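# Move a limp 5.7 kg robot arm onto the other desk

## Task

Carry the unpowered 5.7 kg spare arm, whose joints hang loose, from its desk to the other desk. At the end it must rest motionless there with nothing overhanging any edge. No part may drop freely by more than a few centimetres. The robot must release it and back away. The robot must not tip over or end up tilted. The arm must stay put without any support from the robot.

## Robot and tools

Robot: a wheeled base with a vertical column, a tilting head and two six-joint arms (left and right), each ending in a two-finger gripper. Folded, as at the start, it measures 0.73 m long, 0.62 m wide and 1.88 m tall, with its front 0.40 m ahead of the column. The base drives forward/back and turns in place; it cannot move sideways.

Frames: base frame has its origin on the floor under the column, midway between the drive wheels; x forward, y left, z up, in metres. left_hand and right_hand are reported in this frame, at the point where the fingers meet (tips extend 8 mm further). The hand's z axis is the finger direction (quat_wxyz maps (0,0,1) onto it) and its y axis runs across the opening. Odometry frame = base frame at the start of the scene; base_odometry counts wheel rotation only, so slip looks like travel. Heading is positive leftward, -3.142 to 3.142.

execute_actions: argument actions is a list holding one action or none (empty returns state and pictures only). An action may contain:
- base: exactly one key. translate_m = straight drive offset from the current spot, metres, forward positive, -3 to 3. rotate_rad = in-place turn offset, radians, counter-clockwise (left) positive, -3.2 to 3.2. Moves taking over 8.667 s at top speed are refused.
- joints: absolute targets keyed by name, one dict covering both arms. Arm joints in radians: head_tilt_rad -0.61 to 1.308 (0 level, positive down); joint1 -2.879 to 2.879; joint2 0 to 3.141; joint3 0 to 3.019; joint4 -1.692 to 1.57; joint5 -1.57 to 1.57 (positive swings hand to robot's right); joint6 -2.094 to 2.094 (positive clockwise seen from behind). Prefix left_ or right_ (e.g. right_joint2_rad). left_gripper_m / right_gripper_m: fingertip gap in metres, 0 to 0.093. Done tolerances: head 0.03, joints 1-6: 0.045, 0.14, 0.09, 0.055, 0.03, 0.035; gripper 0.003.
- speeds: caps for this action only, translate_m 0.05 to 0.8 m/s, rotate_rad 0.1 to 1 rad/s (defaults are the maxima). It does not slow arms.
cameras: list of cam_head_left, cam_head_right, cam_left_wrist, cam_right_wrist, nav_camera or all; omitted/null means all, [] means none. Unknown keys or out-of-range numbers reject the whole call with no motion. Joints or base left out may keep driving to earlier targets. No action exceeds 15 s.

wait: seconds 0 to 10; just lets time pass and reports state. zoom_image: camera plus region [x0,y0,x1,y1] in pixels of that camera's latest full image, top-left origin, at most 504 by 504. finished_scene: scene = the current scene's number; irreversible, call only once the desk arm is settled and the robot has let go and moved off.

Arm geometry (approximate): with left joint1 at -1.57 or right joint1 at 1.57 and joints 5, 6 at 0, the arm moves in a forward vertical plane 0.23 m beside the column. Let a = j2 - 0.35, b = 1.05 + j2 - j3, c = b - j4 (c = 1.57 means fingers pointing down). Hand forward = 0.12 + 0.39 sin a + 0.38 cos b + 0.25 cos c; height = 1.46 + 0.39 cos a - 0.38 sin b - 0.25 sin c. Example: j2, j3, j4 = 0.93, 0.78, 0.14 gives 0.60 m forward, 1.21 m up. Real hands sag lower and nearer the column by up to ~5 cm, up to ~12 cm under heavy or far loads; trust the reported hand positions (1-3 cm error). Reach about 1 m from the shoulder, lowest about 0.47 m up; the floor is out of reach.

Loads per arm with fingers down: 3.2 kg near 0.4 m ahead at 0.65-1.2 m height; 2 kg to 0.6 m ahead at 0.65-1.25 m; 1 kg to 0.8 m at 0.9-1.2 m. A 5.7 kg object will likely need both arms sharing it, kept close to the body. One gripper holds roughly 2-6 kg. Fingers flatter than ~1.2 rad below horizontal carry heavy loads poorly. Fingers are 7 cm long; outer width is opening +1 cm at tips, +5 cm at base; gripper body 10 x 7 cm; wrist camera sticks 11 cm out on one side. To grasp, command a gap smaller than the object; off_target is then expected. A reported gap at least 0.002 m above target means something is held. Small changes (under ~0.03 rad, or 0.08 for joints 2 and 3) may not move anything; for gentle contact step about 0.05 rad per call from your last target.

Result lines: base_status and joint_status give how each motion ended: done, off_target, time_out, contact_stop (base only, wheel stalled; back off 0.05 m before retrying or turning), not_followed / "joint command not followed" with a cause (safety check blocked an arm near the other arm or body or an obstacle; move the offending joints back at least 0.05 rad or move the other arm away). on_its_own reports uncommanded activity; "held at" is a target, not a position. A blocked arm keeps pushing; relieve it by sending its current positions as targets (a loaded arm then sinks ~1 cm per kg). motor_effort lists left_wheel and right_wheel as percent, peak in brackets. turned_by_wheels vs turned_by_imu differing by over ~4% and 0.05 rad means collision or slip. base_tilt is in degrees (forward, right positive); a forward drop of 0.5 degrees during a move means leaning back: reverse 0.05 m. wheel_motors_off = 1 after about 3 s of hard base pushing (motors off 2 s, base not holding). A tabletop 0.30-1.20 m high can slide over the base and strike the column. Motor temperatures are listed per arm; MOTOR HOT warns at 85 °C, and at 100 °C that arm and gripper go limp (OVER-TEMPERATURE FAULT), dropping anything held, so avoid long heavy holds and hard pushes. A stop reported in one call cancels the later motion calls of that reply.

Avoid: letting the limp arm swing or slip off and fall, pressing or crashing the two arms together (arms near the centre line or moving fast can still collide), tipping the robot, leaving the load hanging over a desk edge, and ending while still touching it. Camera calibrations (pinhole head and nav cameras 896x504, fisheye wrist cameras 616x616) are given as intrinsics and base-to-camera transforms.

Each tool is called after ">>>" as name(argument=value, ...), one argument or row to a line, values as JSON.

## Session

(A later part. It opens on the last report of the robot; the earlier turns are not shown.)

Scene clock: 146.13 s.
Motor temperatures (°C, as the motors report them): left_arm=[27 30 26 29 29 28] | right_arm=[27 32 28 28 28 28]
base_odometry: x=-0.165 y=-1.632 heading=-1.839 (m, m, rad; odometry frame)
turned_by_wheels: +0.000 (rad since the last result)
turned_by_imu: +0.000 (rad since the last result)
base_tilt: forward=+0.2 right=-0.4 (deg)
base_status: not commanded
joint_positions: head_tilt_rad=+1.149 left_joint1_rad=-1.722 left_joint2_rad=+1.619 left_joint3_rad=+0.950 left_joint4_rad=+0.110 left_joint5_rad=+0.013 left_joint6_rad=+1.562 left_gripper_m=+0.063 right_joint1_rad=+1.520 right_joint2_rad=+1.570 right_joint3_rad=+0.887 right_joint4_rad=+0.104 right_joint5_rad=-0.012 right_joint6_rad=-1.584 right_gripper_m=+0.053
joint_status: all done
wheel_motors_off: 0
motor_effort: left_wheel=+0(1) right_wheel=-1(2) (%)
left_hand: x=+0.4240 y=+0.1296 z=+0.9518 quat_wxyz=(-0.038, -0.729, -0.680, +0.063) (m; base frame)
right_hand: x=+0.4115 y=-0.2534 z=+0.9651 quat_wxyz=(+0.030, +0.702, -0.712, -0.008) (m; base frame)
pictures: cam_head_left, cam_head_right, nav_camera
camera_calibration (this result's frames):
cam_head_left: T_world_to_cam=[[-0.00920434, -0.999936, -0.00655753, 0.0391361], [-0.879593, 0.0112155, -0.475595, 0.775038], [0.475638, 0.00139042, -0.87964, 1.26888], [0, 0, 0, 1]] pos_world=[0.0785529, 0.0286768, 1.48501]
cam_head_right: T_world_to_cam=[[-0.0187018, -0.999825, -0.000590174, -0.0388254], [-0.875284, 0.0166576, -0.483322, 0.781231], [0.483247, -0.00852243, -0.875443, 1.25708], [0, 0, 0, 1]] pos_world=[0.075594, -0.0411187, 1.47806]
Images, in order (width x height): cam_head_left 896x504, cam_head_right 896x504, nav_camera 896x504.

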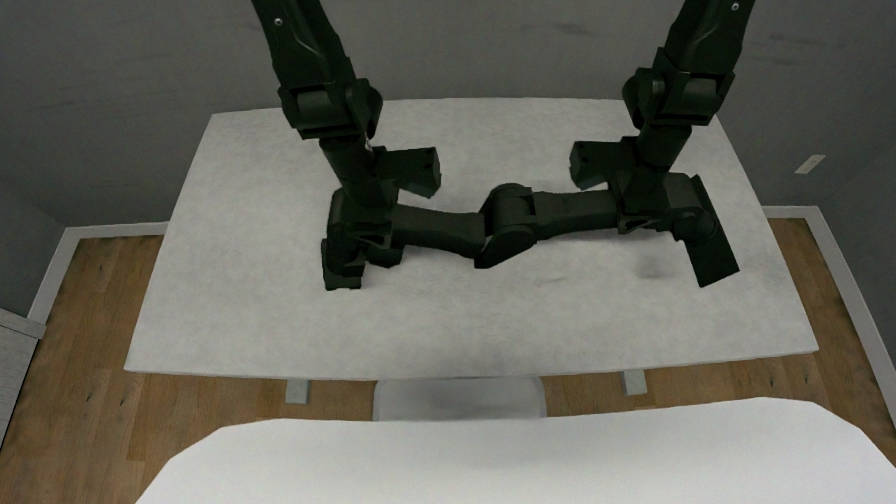

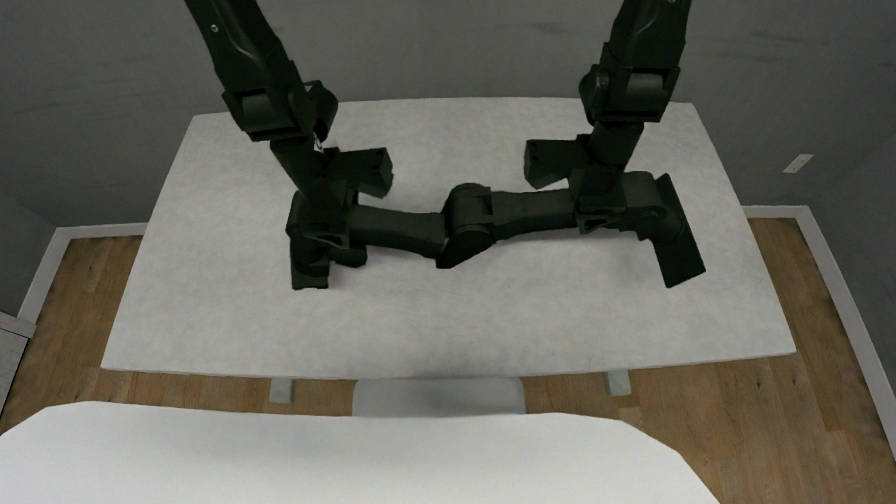

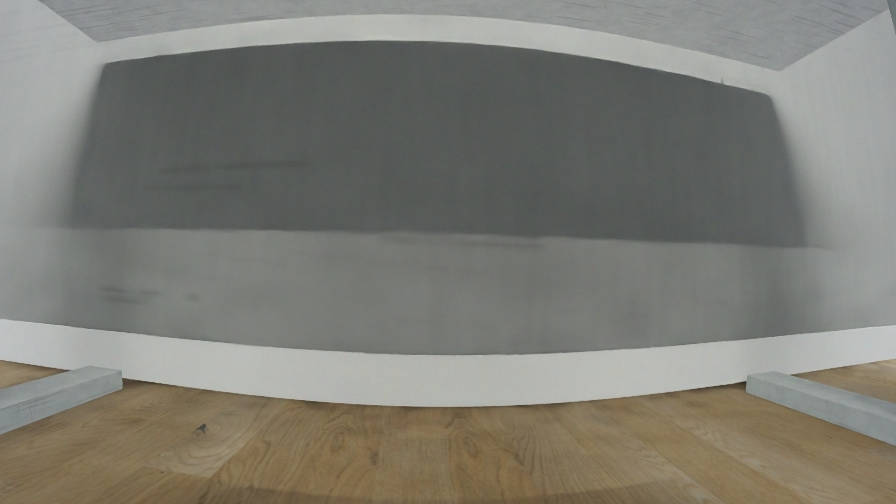

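>>> execute_actions(
  actions=[
    {"joints":{"left_joint2_rad":1.32,"left_joint3_rad":0.78,"left_joint4_rad":0.03,"right_joint2_rad":1.29,"right_joint3_rad":0.74,"right_joint4_rad":0.04}},
  ],
  cameras=[],
)

>>> execute_actions(
  actions=[
    {"base":{"translate_m":-0.7},"speeds":{"translate_m":0.25},"joints":{"head_tilt_rad":0.9}},
  ],
)

Scene clock: 150.13 s.
Motor temperatures (°C, as the motors report them): left_arm=[27 31 26 29 29 28] | right_arm=[27 32 28 28 28 28]
base_odometry: x=-0.165 y=-1.632 heading=-1.839 (m, m, rad; odometry frame)
turned_by_wheels: +0.000 (rad since the last result)
turned_by_imu: +0.000 (rad since the last result)
base_tilt: forward=+0.1 right=-0.4 (deg)
base_status: not commanded
joint_positions: head_tilt_rad=+1.149 left_joint1_rad=-1.725 left_joint2_rad=+1.411 left_joint3_rad=+0.801 left_joint4_rad=+0.047 left_joint5_rad=+0.007 left_joint6_rad=+1.563 left_gripper_m=+0.063 right_joint1_rad=+1.530 right_joint2_rad=+1.377 right_joint3_rad=+0.751 right_joint4_rad=+0.042 right_joint5_rad=-0.022 right_joint6_rad=-1.574 right_gripper_m=+0.053
joint_status: all done
wheel_motors_off: 0
motor_effort: left_wheel=+1(3) right_wheel=+0(2) (%)
left_hand: x=+0.4145 y=+0.1392 z=+1.0224 quat_wxyz=(-0.035, -0.730, -0.679, +0.063) (m; base frame)
right_hand: x=+0.4001 y=-0.2436 z=+1.0289 quat_wxyz=(+0.026, +0.700, -0.714, -0.016) (m; base frame)
pictures: none
No camera images: the call's "cameras" was empty. Leave "cameras" out to get every camera's image.

Scene clock: 153.93 s.
Motor temperatures (°C, as the motors report them): left_arm=[27 31 26 29 28 28] | right_arm=[28 32 28 28 29 28]
base_odometry: x=+0.020 y=-0.957 heading=-1.838 (m, m, rad; odometry frame)
turned_by_wheels: +0.001 (rad since the last result)
turned_by_imu: +0.004 (rad since the last result)
base_tilt: forward=+0.0 right=-0.4 (deg)
base_status: done
joint_positions: head_tilt_rad=+0.915 left_joint1_rad=-1.725 left_joint2_rad=+1.414 left_joint3_rad=+0.800 left_joint4_rad=+0.045 left_joint5_rad=+0.007 left_joint6_rad=+1.564 left_gripper_m=+0.063 right_joint1_rad=+1.530 right_joint2_rad=+1.380 right_joint3_rad=+0.749 right_joint4_rad=+0.042 right_joint5_rad=-0.021 right_joint6_rad=-1.572 right_gripper_m=+0.053
joint_status: all done
wheel_motors_off: 0
motor_effort: left_wheel=+2(43) right_wheel=-1(35) (%)
left_hand: x=+0.4117 y=+0.1388 z=+1.0214 quat_wxyz=(-0.033, -0.731, -0.679, +0.065) (m; base frame)
right_hand: x=+0.3971 y=-0.2437 z=+1.0282 quat_wxyz=(+0.028, +0.699, -0.714, -0.018) (m; base frame)
pictures: cam_head_left, cam_head_right, cam_left_wrist, cam_right_wrist, nav_camera
camera_calibration (this result's frames):
cam_head_left: T_world_to_cam=[[-0.00743044, -0.999936, -0.00851526, 0.0420623], [-0.745145, 0.0112155, -0.666809, 1.06278], [0.666862, 0.00139042, -0.74518, 1.05225], [0, 0, 0, 1]] pos_world=[0.0905383, 0.0286768, 1.49315]
cam_head_right: T_world_to_cam=[[-0.0180538, -0.999825, -0.00491591, -0.0321962], [-0.73916, 0.0166576, -0.673324, 1.06703], [0.673288, -0.00852243, -0.739331, 1.03796], [0, 0, 0, 1]] pos_world=[0.0892743, -0.0411187, 1.4857]
cam_left_wrist: T_world_to_cam=[[-0.996202, 0.0794668, 0.0355847, 0.360264], [0.086872, 0.879568, 0.467774, -0.634246], [0.00587336, 0.469089, -0.883131, 0.957095], [0, 0, 0, 1]] pos_world=[0.408372, 0.0802714, 1.1291]
cam_right_wrist: T_world_to_cam=[[0.997594, -0.020817, -0.0661313, -0.330815], [0.0233682, -0.797083, 0.603418, -0.823468], [-0.0652734, -0.603511, -0.794678, 0.817105], [0, 0, 0, 1]] pos_world=[0.402597, -0.170126, 1.12435]
Images, in order (width x height): cam_head_left 896x504, cam_head_right 896x504, cam_left_wrist 616x616, cam_right_wrist 616x616, nav_camera 896x504.

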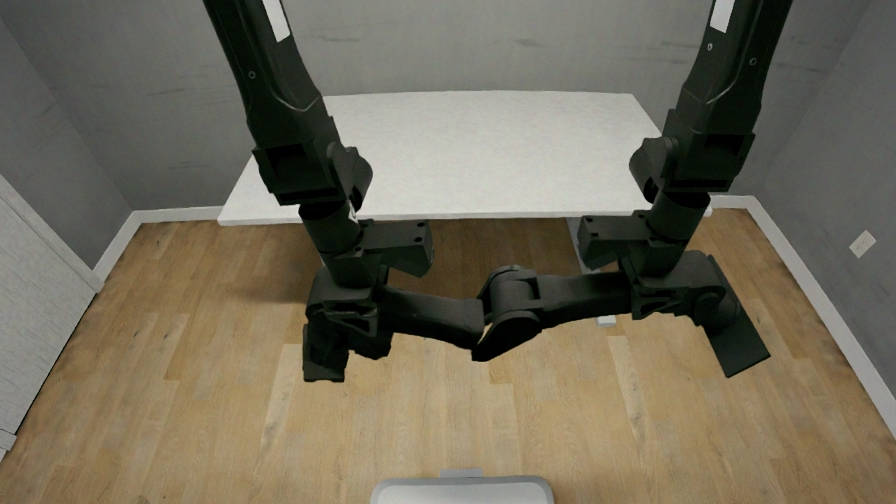

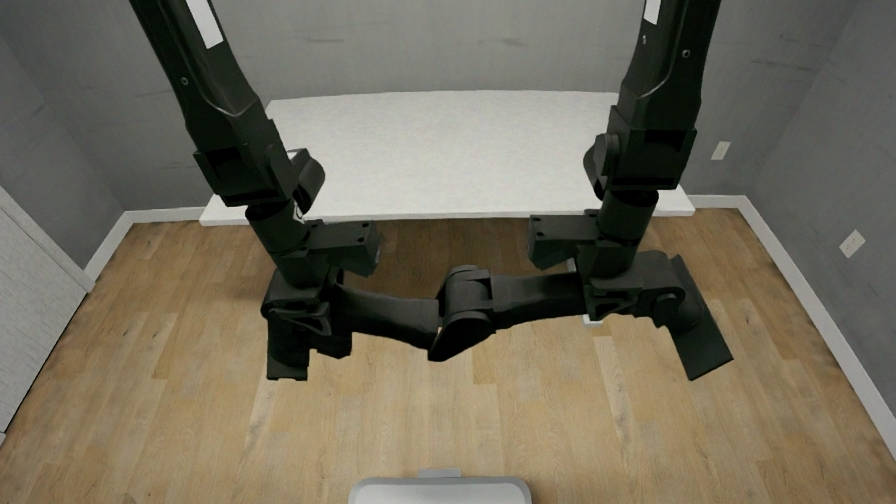

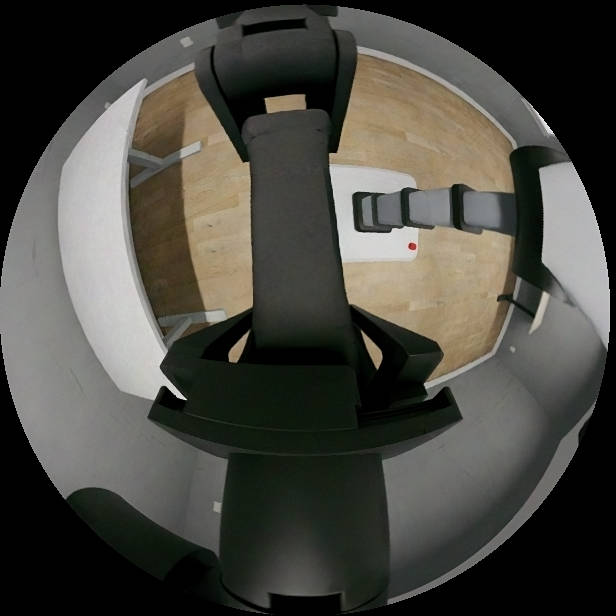

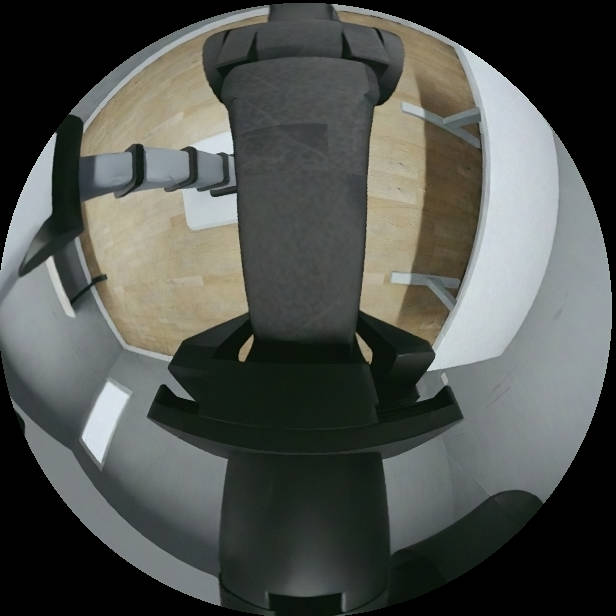

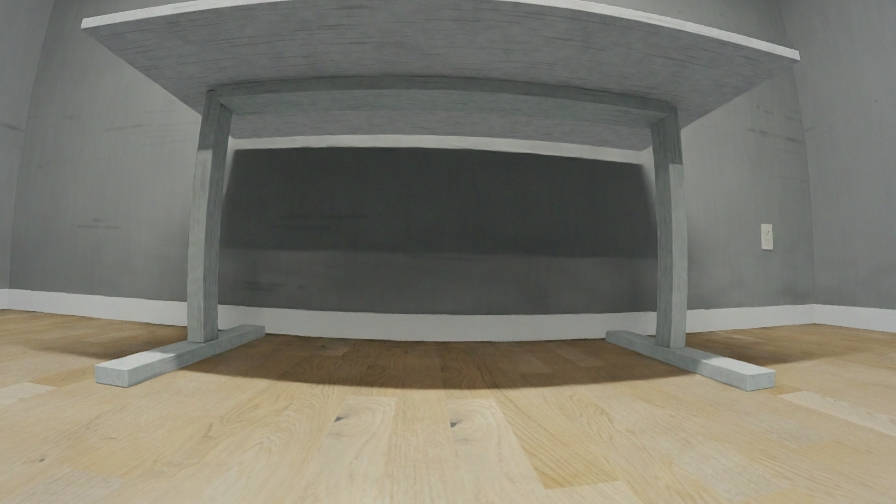

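>>> execute_actions(
  actions=[
    {"base":{"rotate_rad":3.0},"speeds":{"rotate_rad":0.45},"joints":{"head_tilt_rad":0.6}},
  ],
  cameras=["cam_head_left","cam_head_right","nav_camera"],
)

Scene clock: 173.40 s.
Motor temperatures (°C, as the motors report them): left_arm=[27 32 26 29 28 28] | right_arm=[28 33 27 28 29 28]
base_odometry: x=+0.020 y=-0.957 heading=+1.162 (m, m, rad; odometry frame)
turned_by_wheels: +3.000 (rad since the last result)
turned_by_imu: +3.032 (rad since the last result)
base_tilt: forward=+0.2 right=-0.4 (deg)
base_status: done
joint_positions: head_tilt_rad=+0.618 left_joint1_rad=-1.728 left_joint2_rad=+1.414 left_joint3_rad=+0.800 left_joint4_rad=+0.045 left_joint5_rad=+0.004 left_joint6_rad=+1.562 left_gripper_m=+0.063 right_joint1_rad=+1.528 right_joint2_rad=+1.380 right_joint3_rad=+0.749 right_joint4_rad=+0.042 right_joint5_rad=-0.020 right_joint6_rad=-1.574 right_gripper_m=+0.053
joint_status: all done
wheel_motors_off: 0
motor_effort: left_wheel=-1(38) right_wheel=+1(45) (%)
left_hand: x=+0.4116 y=+0.1377 z=+1.0215 quat_wxyz=(-0.032, -0.731, -0.679, +0.065) (m; base frame)
right_hand: x=+0.3973 y=-0.2447 z=+1.0283 quat_wxyz=(+0.029, +0.700, -0.714, -0.017) (m; base frame)
pictures: cam_head_left, cam_head_right, nav_camera
camera_calibration (this result's frames):
cam_head_left: T_world_to_cam=[[-0.00461167, -0.999936, -0.0103176, 0.044697], [-0.517258, 0.0112155, -0.855756, 1.34237], [0.855817, 0.00139042, -0.517277, 0.691827], [0, 0, 0, 1]] pos_world=[0.10248, 0.0286768, 1.50707]
cam_head_right: T_world_to_cam=[[-0.0158233, -0.999825, -0.00998639, -0.0244992], [-0.509628, 0.0166576, -0.860234, 1.34339], [0.860249, -0.00852243, -0.509802, 0.675142], [0, 0, 0, 1]] pos_world=[0.103453, -0.0411187, 1.49958]
Images, in order (width x height): cam_head_left 896x504, cam_head_right 896x504, nav_camera 896x504.

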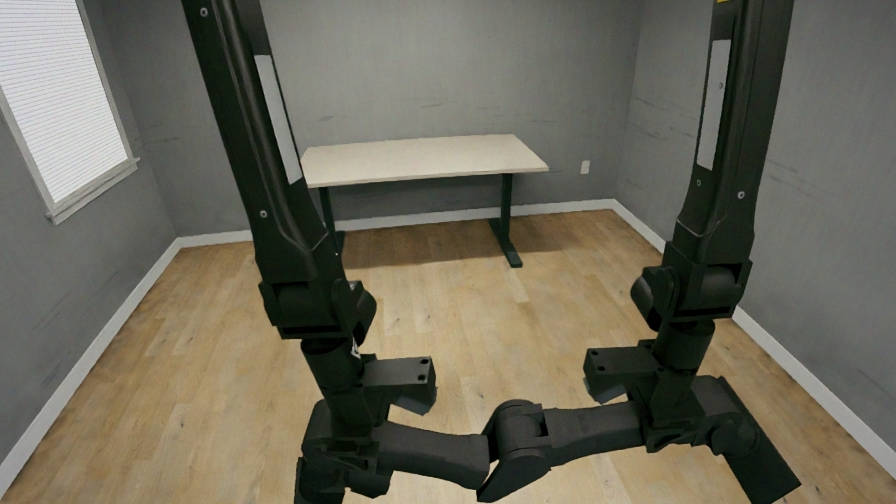

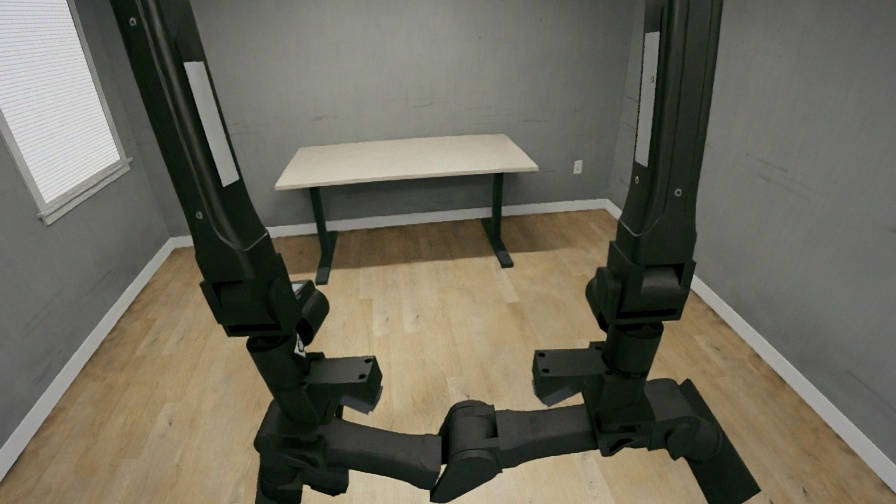

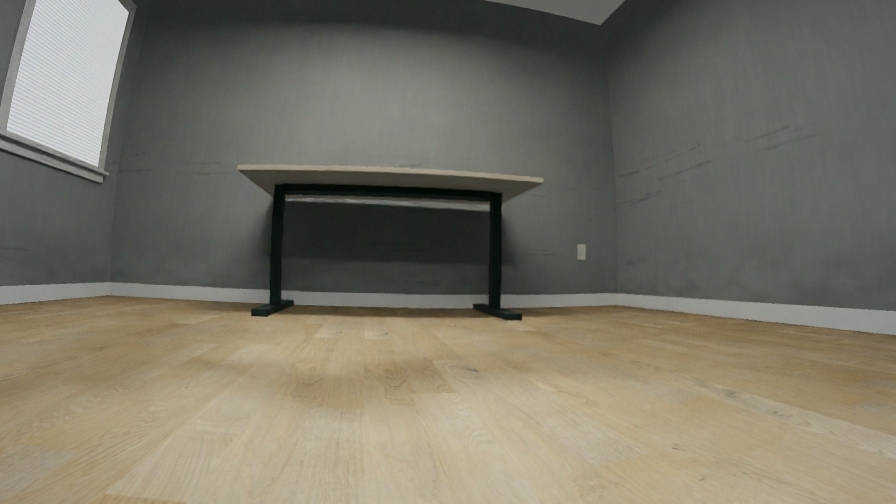

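>>> execute_actions(
  actions=[
    {"base":{"rotate_rad":0.095},"speeds":{"rotate_rad":0.3}},
  ],
  cameras=[],
)

>>> execute_actions(
  actions=[
    {"base":{"translate_m":1.5},"speeds":{"translate_m":0.3},"joints":{"head_tilt_rad":0.9}},
  ],
  cameras=["cam_head_left","cam_head_right","nav_camera"],
)

Scene clock: 186.53 s.
Motor temperatures (°C, as the motors report them): left_arm=[27 32 26 29 28 28] | right_arm=[28 34 27 28 29 28]
base_odometry: x=+0.020 y=-0.957 heading=+1.256 (m, m, rad; odometry frame)
turned_by_wheels: +0.095 (rad since the last result)
turned_by_imu: +0.096 (rad since the last result)
base_tilt: forward=+0.0 right=-0.4 (deg)
base_status: done
joint_positions: head_tilt_rad=+0.618 left_joint1_rad=-1.727 left_joint2_rad=+1.414 left_joint3_rad=+0.800 left_joint4_rad=+0.045 left_joint5_rad=+0.005 left_joint6_rad=+1.562 left_gripper_m=+0.063 right_joint1_rad=+1.529 right_joint2_rad=+1.380 right_joint3_rad=+0.750 right_joint4_rad=+0.042 right_joint5_rad=-0.019 right_joint6_rad=-1.575 right_gripper_m=+0.053
joint_status: not commanded
wheel_motors_off: 0
motor_effort: left_wheel=-1(28) right_wheel=+1(29) (%)
left_hand: x=+0.4117 y=+0.1382 z=+1.0215 quat_wxyz=(-0.032, -0.730, -0.679, +0.065) (m; base frame)
right_hand: x=+0.3978 y=-0.2443 z=+1.0282 quat_wxyz=(+0.029, +0.700, -0.713, -0.017) (m; base frame)
pictures: none
No camera images: the call's "cameras" was empty. Leave "cameras" out to get every camera's image.

Scene clock: 192.60 s.
Motor temperatures (°C, as the motors report them): left_arm=[27 33 26 29 28 28] | right_arm=[28 34 27 28 30 28]
base_odometry: x=+0.484 y=+0.469 heading=+1.257 (m, m, rad; odometry frame)
turned_by_wheels: +0.001 (rad since the last result)
turned_by_imu: -0.004 (rad since the last result)
base_tilt: forward=+0.1 right=-0.4 (deg)
base_status: done
joint_positions: head_tilt_rad=+0.901 left_joint1_rad=-1.727 left_joint2_rad=+1.416 left_joint3_rad=+0.811 left_joint4_rad=+0.048 left_joint5_rad=+0.004 left_joint6_rad=+1.564 left_gripper_m=+0.063 right_joint1_rad=+1.529 right_joint2_rad=+1.381 right_joint3_rad=+0.759 right_joint4_rad=+0.042 right_joint5_rad=-0.018 right_joint6_rad=-1.574 right_gripper_m=+0.053
joint_status: all done
wheel_motors_off: 0
motor_effort: left_wheel=+1(48) right_wheel=+0(52) (%)
left_hand: x=+0.4183 y=+0.1377 z=+1.0206 quat_wxyz=(-0.036, -0.731, -0.679, +0.061) (m; base frame)
right_hand: x=+0.4034 y=-0.2446 z=+1.0274 quat_wxyz=(+0.026, +0.700, -0.714, -0.014) (m; base frame)
pictures: cam_head_left, cam_head_right, nav_camera
camera_calibration (this result's frames):
cam_head_left: T_world_to_cam=[[-0.00731752, -0.999936, -0.00861249, 0.0422064], [-0.736288, 0.0112155, -0.676575, 1.07738], [0.676629, 0.00139042, -0.736323, 1.03812], [0, 0, 0, 1]] pos_world=[0.0911526, 0.0286768, 1.49368]
cam_head_right: T_world_to_cam=[[-0.0179874, -0.999825, -0.00515352, -0.0318336], [-0.730218, 0.0166576, -0.683011, 1.0815], [0.682978, -0.00852243, -0.73039, 1.02371], [0, 0, 0, 1]] pos_world=[0.0899869, -0.0411187, 1.48622]
Images, in order (width x height): cam_head_left 896x504, cam_head_right 896x504, nav_camera 896x504.

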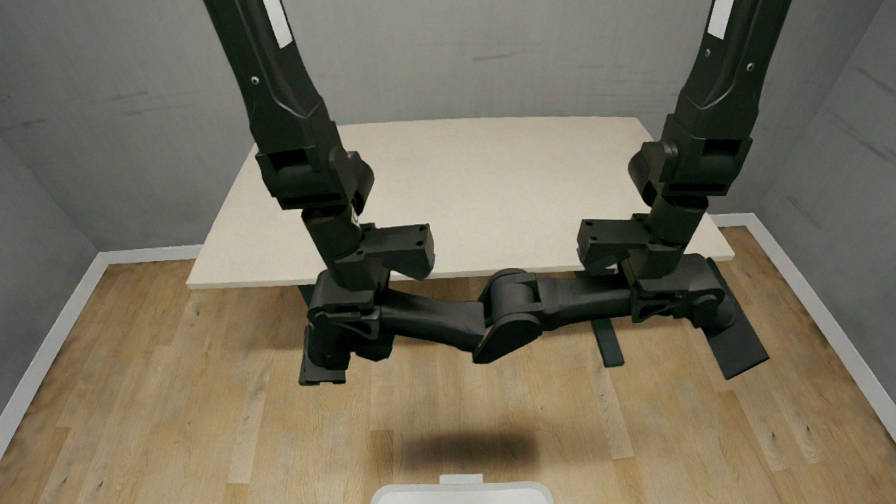

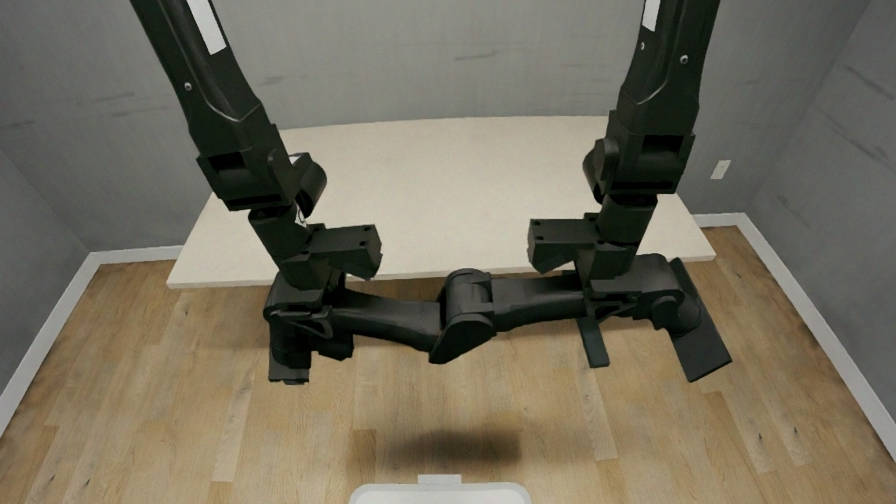

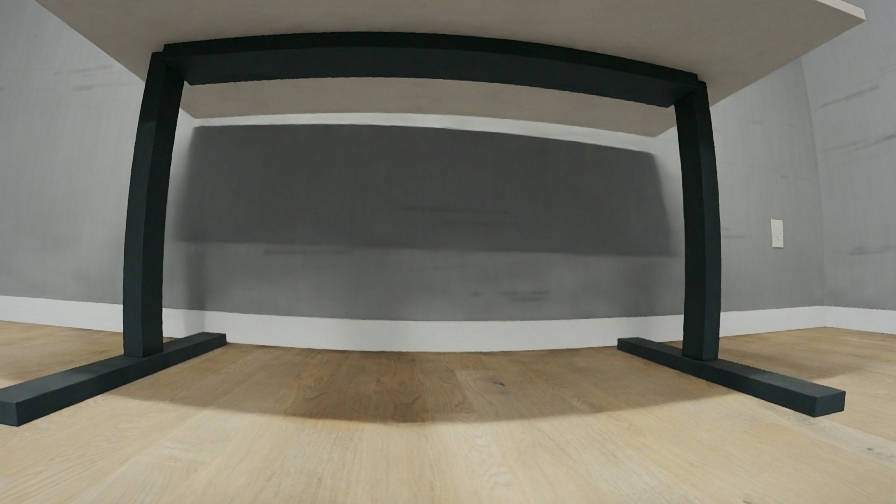

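>>> execute_actions(
  actions=[
    {"base":{"rotate_rad":0.06},"speeds":{"rotate_rad":0.3}},
  ],
  cameras=[],
)

>>> execute_actions(
  actions=[
    {"base":{"translate_m":0.42},"speeds":{"translate_m":0.2},"joints":{"head_tilt_rad":1.15}},
  ],
  cameras=["cam_head_left","cam_head_right","cam_left_wrist"],
)

Scene clock: 200.57 s.
Motor temperatures (°C, as the motors report them): left_arm=[27 33 27 29 28 28] | right_arm=[28 34 27 28 30 28]
base_odometry: x=+0.484 y=+0.469 heading=+1.316 (m, m, rad; odometry frame)
turned_by_wheels: +0.059 (rad since the last result)
turned_by_imu: +0.058 (rad since the last result)
base_tilt: forward=+0.0 right=-0.4 (deg)
base_status: done
joint_positions: head_tilt_rad=+0.901 left_joint1_rad=-1.727 left_joint2_rad=+1.416 left_joint3_rad=+0.809 left_joint4_rad=+0.048 left_joint5_rad=+0.005 left_joint6_rad=+1.565 left_gripper_m=+0.063 right_joint1_rad=+1.528 right_joint2_rad=+1.381 right_joint3_rad=+0.758 right_joint4_rad=+0.042 right_joint5_rad=-0.020 right_joint6_rad=-1.573 right_gripper_m=+0.053
joint_status: not commanded
wheel_motors_off: 0
motor_effort: left_wheel=-1(41) right_wheel=+1(38) (%)
left_hand: x=+0.4174 y=+0.1378 z=+1.0206 quat_wxyz=(-0.036, -0.731, -0.678, +0.062) (m; base frame)
right_hand: x=+0.4022 y=-0.2448 z=+1.0275 quat_wxyz=(+0.026, +0.699, -0.714, -0.014) (m; base frame)
pictures: none
No camera images: the call's "cameras" was empty. Leave "cameras" out to get every camera's image.

Scene clock: 203.50 s.
Motor temperatures (°C, as the motors report them): left_arm=[27 33 26 29 28 28] | right_arm=[28 34 27 28 30 28]
base_odometry: x=+0.590 y=+0.876 heading=+1.316 (m, m, rad; odometry frame)
turned_by_wheels: +0.001 (rad since the last result)
turned_by_imu: -0.001 (rad since the last result)
base_tilt: forward=+0.1 right=-0.4 (deg)
base_status: done
joint_positions: head_tilt_rad=+1.149 left_joint1_rad=-1.727 left_joint2_rad=+1.418 left_joint3_rad=+0.809 left_joint4_rad=+0.048 left_joint5_rad=+0.005 left_joint6_rad=+1.564 left_gripper_m=+0.063 right_joint1_rad=+1.528 right_joint2_rad=+1.383 right_joint3_rad=+0.758 right_joint4_rad=+0.043 right_joint5_rad=-0.020 right_joint6_rad=-1.574 right_gripper_m=+0.053
joint_status: all done
wheel_motors_off: 0
motor_effort: left_wheel=+1(52) right_wheel=-1(33) (%)
left_hand: x=+0.4167 y=+0.1378 z=+1.0202 quat_wxyz=(-0.036, -0.731, -0.679, +0.062) (m; base frame)
right_hand: x=+0.4017 y=-0.2448 z=+1.0269 quat_wxyz=(+0.027, +0.700, -0.714, -0.015) (m; base frame)
pictures: cam_head_left, cam_head_right, cam_left_wrist
camera_calibration (this result's frames):
cam_head_left: T_world_to_cam=[[-0.0092025, -0.999936, -0.00656012, 0.03914], [-0.879459, 0.0112155, -0.475843, 0.775413], [0.475886, 0.00139042, -0.879506, 1.26866], [0, 0, 0, 1]] pos_world=[0.0785684, 0.0286768, 1.48502]
cam_head_right: T_world_to_cam=[[-0.0187017, -0.999825, -0.000595439, -0.0388173], [-0.875148, 0.0166576, -0.483568, 0.781603], [0.483493, -0.00852243, -0.875307, 1.25686], [0, 0, 0, 1]] pos_world=[0.0756114, -0.0411187, 1.47807]
cam_left_wrist: T_world_to_cam=[[-0.996533, 0.0787524, 0.0268344, 0.374515], [0.082126, 0.879489, 0.46878, -0.632255], [0.0133171, 0.469359, -0.882907, 0.953087], [0, 0, 0, 1]] pos_world=[0.412449, 0.0792274, 1.12783]
Images, in order (width x height): cam_head_left 896x504, cam_head_right 896x504, cam_left_wrist 616x616.

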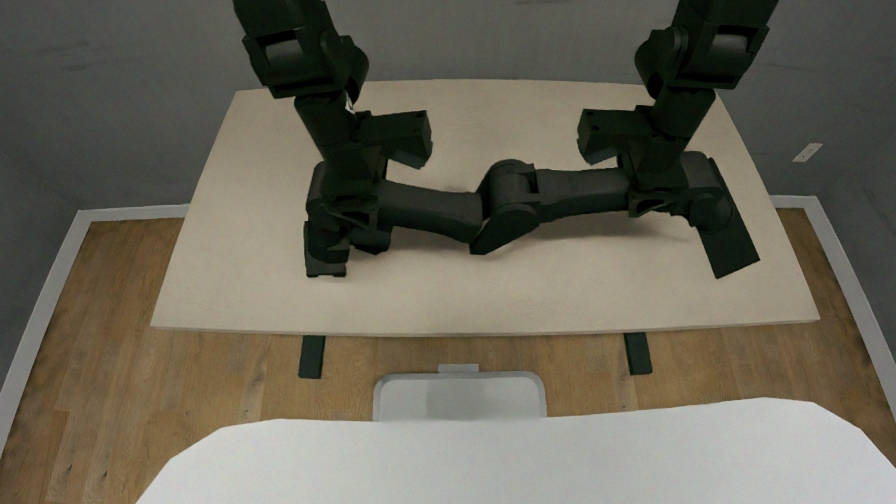

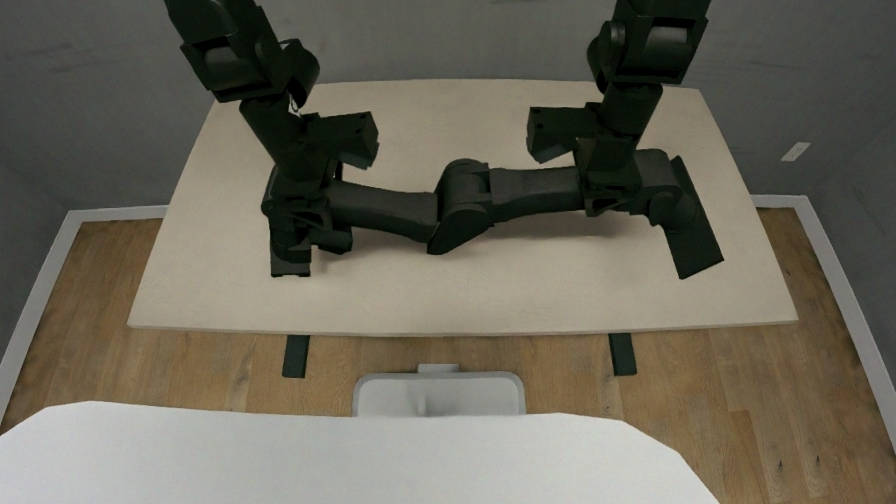

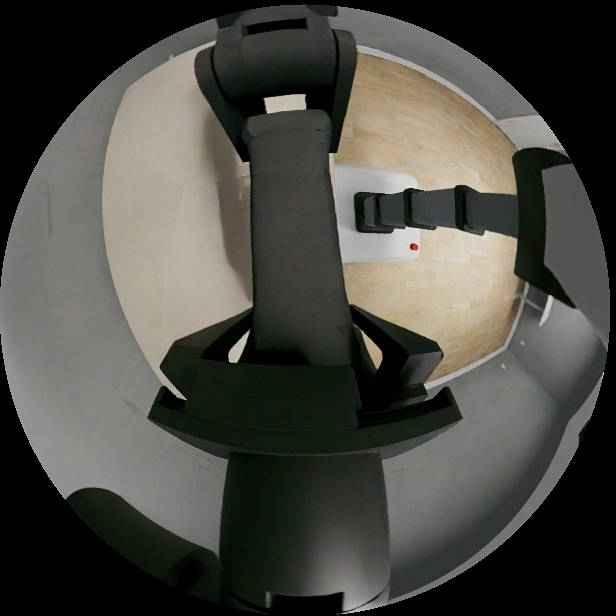

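>>> execute_actions(
  actions=[
    {"base":{"translate_m":0.11},"speeds":{"translate_m":0.15},"joints":{"left_joint1_rad":-1.66,"right_joint1_rad":1.575,"left_joint5_rad":0.065,"right_joint5_rad":0.065,"left_joint6_rad":1.61,"right_joint6_rad":-1.535}},
  ],
  cameras=["cam_head_left"],
)

>>> execute_actions(
  actions=[
    {"joints":{"left_joint1_rad":-1.585,"right_joint1_rad":1.65,"left_joint5_rad":0.13,"right_joint5_rad":0.13,"left_joint6_rad":1.645,"right_joint6_rad":-1.495,"left_joint2_rad":1.42,"left_joint3_rad":0.85,"left_joint4_rad":0.06,"right_joint2_rad":1.38,"right_joint3_rad":0.81,"right_joint4_rad":0.07}},
  ],
  cameras=["cam_head_left","cam_head_right","cam_left_wrist"],
)

Scene clock: 230.70 s.
Motor temperatures (°C, as the motors report them): left_arm=[27 34 27 29 28 28] | right_arm=[28 35 27 28 30 28]
base_odometry: x=+0.618 y=+0.983 heading=+1.316 (m, m, rad; odometry frame)
turned_by_wheels: +0.000 (rad since the last result)
turned_by_imu: +0.000 (rad since the last result)
base_tilt: forward=+0.1 right=-0.4 (deg)
base_status: done
joint_positions: head_tilt_rad=+1.149 left_joint1_rad=-1.657 left_joint2_rad=+1.421 left_joint3_rad=+0.811 left_joint4_rad=+0.049 left_joint5_rad=+0.071 left_joint6_rad=+1.604 left_gripper_m=+0.063 right_joint1_rad=+1.600 right_joint2_rad=+1.384 right_joint3_rad=+0.760 right_joint4_rad=+0.043 right_joint5_rad=+0.046 right_joint6_rad=-1.537 right_gripper_m=+0.053
joint_status: all done
wheel_motors_off: 0
motor_effort: left_wheel=+0(38) right_wheel=+0(34) (%)
left_hand: x=+0.4182 y=+0.1648 z=+1.0162 quat_wxyz=(-0.038, -0.732, -0.678, +0.064) (m; base frame)
right_hand: x=+0.4029 y=-0.2179 z=+1.0264 quat_wxyz=(+0.028, +0.700, -0.713, -0.012) (m; base frame)
pictures: cam_head_left
camera_calibration (this result's frames):
cam_head_left: T_world_to_cam=[[-0.00920673, -0.999936, -0.00655418, 0.039131], [-0.879766, 0.0112155, -0.475275, 0.774554], [0.475318, 0.00139042, -0.879813, 1.26916], [0, 0, 0, 1]] pos_world=[0.0785329, 0.0286768, 1.485]
Images, in order (width x height): cam_head_left 896x504.

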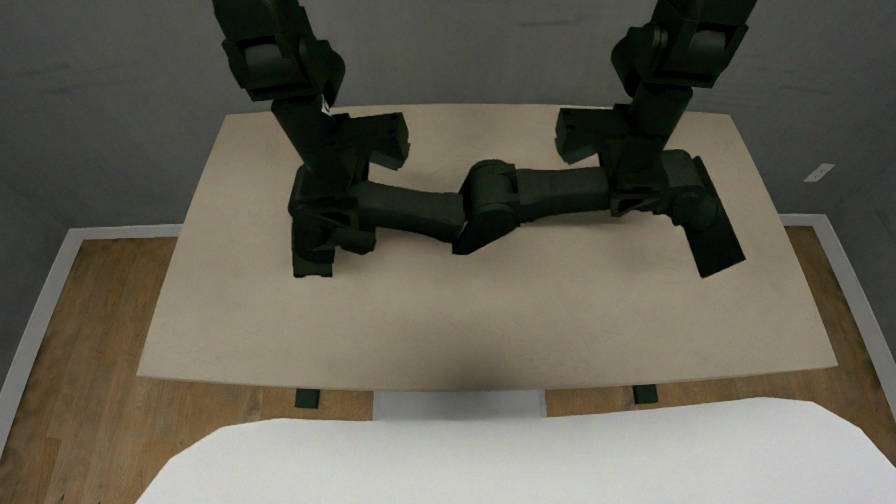

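Scene clock: 231.60 s.
Motor temperatures (°C, as the motors report them): left_arm=[27 34 27 29 28 28] | right_arm=[28 35 27 28 30 28]
base_odometry: x=+0.618 y=+0.983 heading=+1.316 (m, m, rad; odometry frame)
turned_by_wheels: +0.000 (rad since the last result)
turned_by_imu: +0.000 (rad since the last result)
base_tilt: forward=+0.2 right=-0.3 (deg)
base_status: not commanded
joint_positions: head_tilt_rad=+1.149 left_joint1_rad=-1.587 left_joint2_rad=+1.513 left_joint3_rad=+0.877 left_joint4_rad=+0.075 left_joint5_rad=+0.137 left_joint6_rad=+1.641 left_gripper_m=+0.063 right_joint1_rad=+1.665 right_joint2_rad=+1.480 right_joint3_rad=+0.832 right_joint4_rad=+0.069 right_joint5_rad=+0.112 right_joint6_rad=-1.504 right_gripper_m=+0.053
joint_status: all done
wheel_motors_off: 0
motor_effort: left_wheel=+2(2) right_wheel=-1(3) (%)
left_hand: x=+0.4254 y=+0.1916 z=+0.9841 quat_wxyz=(-0.042, -0.731, -0.678, +0.065) (m; base frame)
right_hand: x=+0.4110 y=-0.1914 z=+0.9963 quat_wxyz=(+0.030, +0.702, -0.712, -0.007) (m; base frame)
pictures: cam_head_left, cam_head_right, cam_left_wrist
camera_calibration (this result's frames):
cam_head_left: T_world_to_cam=[[-0.00920673, -0.999936, -0.00655418, 0.039131], [-0.879766, 0.0112155, -0.475275, 0.774554], [0.475318, 0.00139042, -0.879813, 1.26916], [0, 0, 0, 1]] pos_world=[0.0785329, 0.0286768, 1.485]
cam_head_right: T_world_to_cam=[[-0.018702, -0.999825, -0.000583374, -0.0388359], [-0.87546, 0.0166576, -0.483003, 0.780749], [0.482929, -0.00852243, -0.875618, 1.25736], [0, 0, 0, 1]] pos_world=[0.0755715, -0.0411187, 1.47805]
cam_left_wrist: T_world_to_cam=[[-0.99652, 0.080517, 0.0215743, 0.384767], [0.0814565, 0.88566, 0.457134, -0.652811], [0.0176996, 0.4573, -0.889136, 0.902431], [0, 0, 0, 1]] pos_world=[0.420631, 0.134506, 1.0925]
Images, in order (width x height): cam_head_left 896x504, cam_head_right 896x504, cam_left_wrist 616x616.

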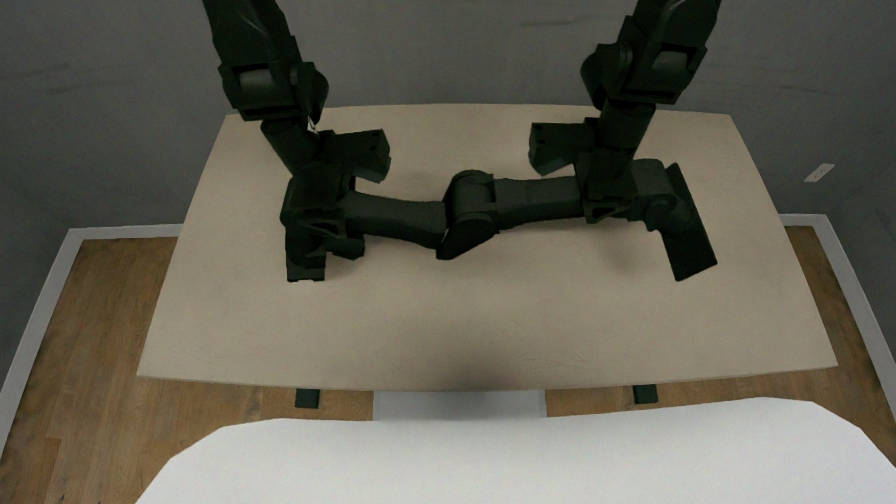

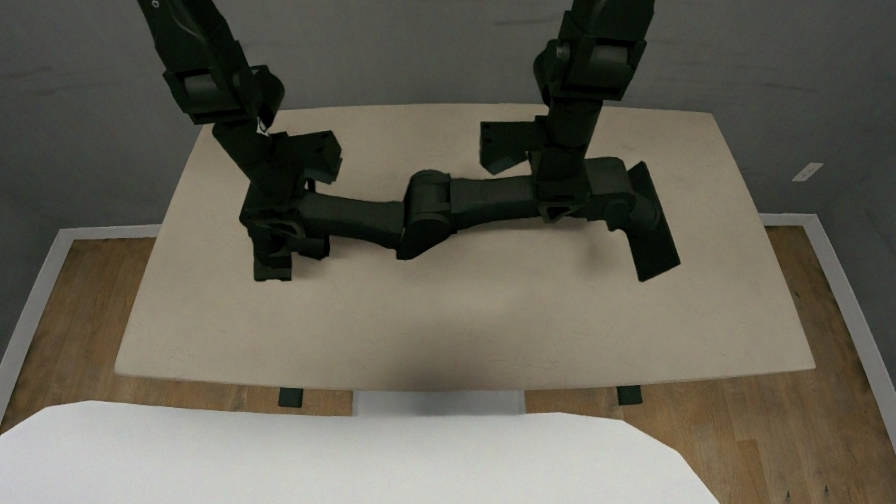

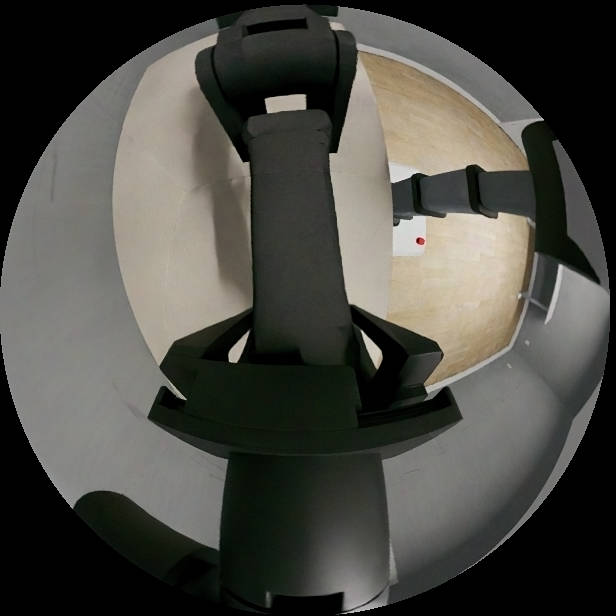

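>>> execute_actions(
  actions=[
    {"joints":{"left_joint2_rad":1.50,"left_joint3_rad":0.91,"left_joint4_rad":0.085,"right_joint2_rad":1.46,"right_joint3_rad":0.87,"right_joint4_rad":0.095}},
  ],
  cameras=["cam_head_left","cam_head_right"],
)

>>> zoom_image(
  camera="cam_head_left",
  region=[220, 150, 480, 320],
)

Scene clock: 236.33 s.
Motor temperatures (°C, as the motors report them): left_arm=[27 34 27 29 28 28] | right_arm=[28 36 27 28 30 28]
base_odometry: x=+0.618 y=+0.983 heading=+1.316 (m, m, rad; odometry frame)
turned_by_wheels: +0.000 (rad since the last result)
turned_by_imu: +0.000 (rad since the last result)
base_tilt: forward=+0.2 right=-0.3 (deg)
base_status: not commanded
joint_positions: head_tilt_rad=+1.149 left_joint1_rad=-1.587 left_joint2_rad=+1.591 left_joint3_rad=+0.939 left_joint4_rad=+0.095 left_joint5_rad=+0.136 left_joint6_rad=+1.641 left_gripper_m=+0.063 right_joint1_rad=+1.661 right_joint2_rad=+1.559 right_joint3_rad=+0.889 right_joint4_rad=+0.094 right_joint5_rad=+0.114 right_joint6_rad=-1.506 right_gripper_m=+0.053
joint_status: all done
wheel_motors_off: 0
motor_effort: left_wheel=+2(3) right_wheel=-1(3) (%)
left_hand: x=+0.4307 y=+0.1913 z=+0.9567 quat_wxyz=(-0.043, -0.731, -0.678, +0.064) (m; base frame)
right_hand: x=+0.4157 y=-0.1917 z=+0.9692 quat_wxyz=(+0.030, +0.702, -0.712, -0.003) (m; base frame)
pictures: cam_head_left, cam_head_right
camera_calibration (this result's frames):
cam_head_left: T_world_to_cam=[[-0.00920673, -0.999936, -0.00655418, 0.039131], [-0.879766, 0.0112155, -0.475275, 0.774554], [0.475318, 0.00139042, -0.879813, 1.26916], [0, 0, 0, 1]] pos_world=[0.0785329, 0.0286768, 1.485]
cam_head_right: T_world_to_cam=[[-0.018702, -0.999825, -0.000583369, -0.0388359], [-0.87546, 0.0166576, -0.483003, 0.780749], [0.482928, -0.00852243, -0.875618, 1.25736], [0, 0, 0, 1]] pos_world=[0.0755714, -0.0411187, 1.47805]
Images, in order (width x height): cam_head_left 896x504, cam_head_right 896x504.

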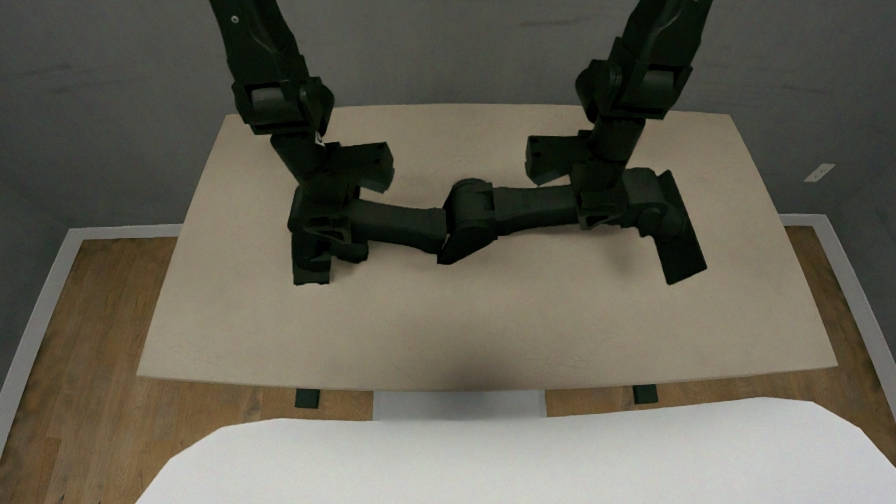

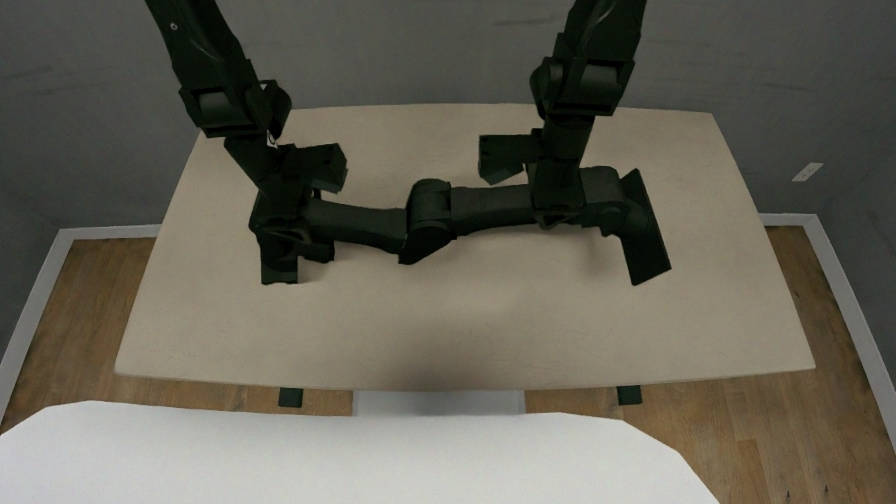

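Region (220, 150, 480, 320) of cam_head_left's 896x504 image, scaled by 1.938, with more detail than that image has; it fills the top 330 rows of this view, and the rest is white.

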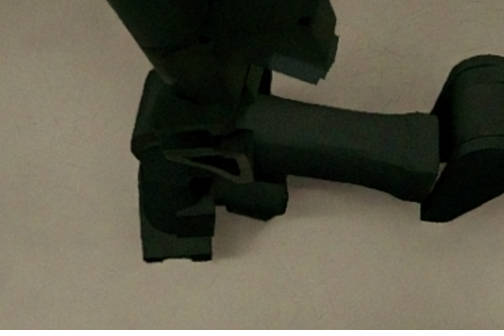

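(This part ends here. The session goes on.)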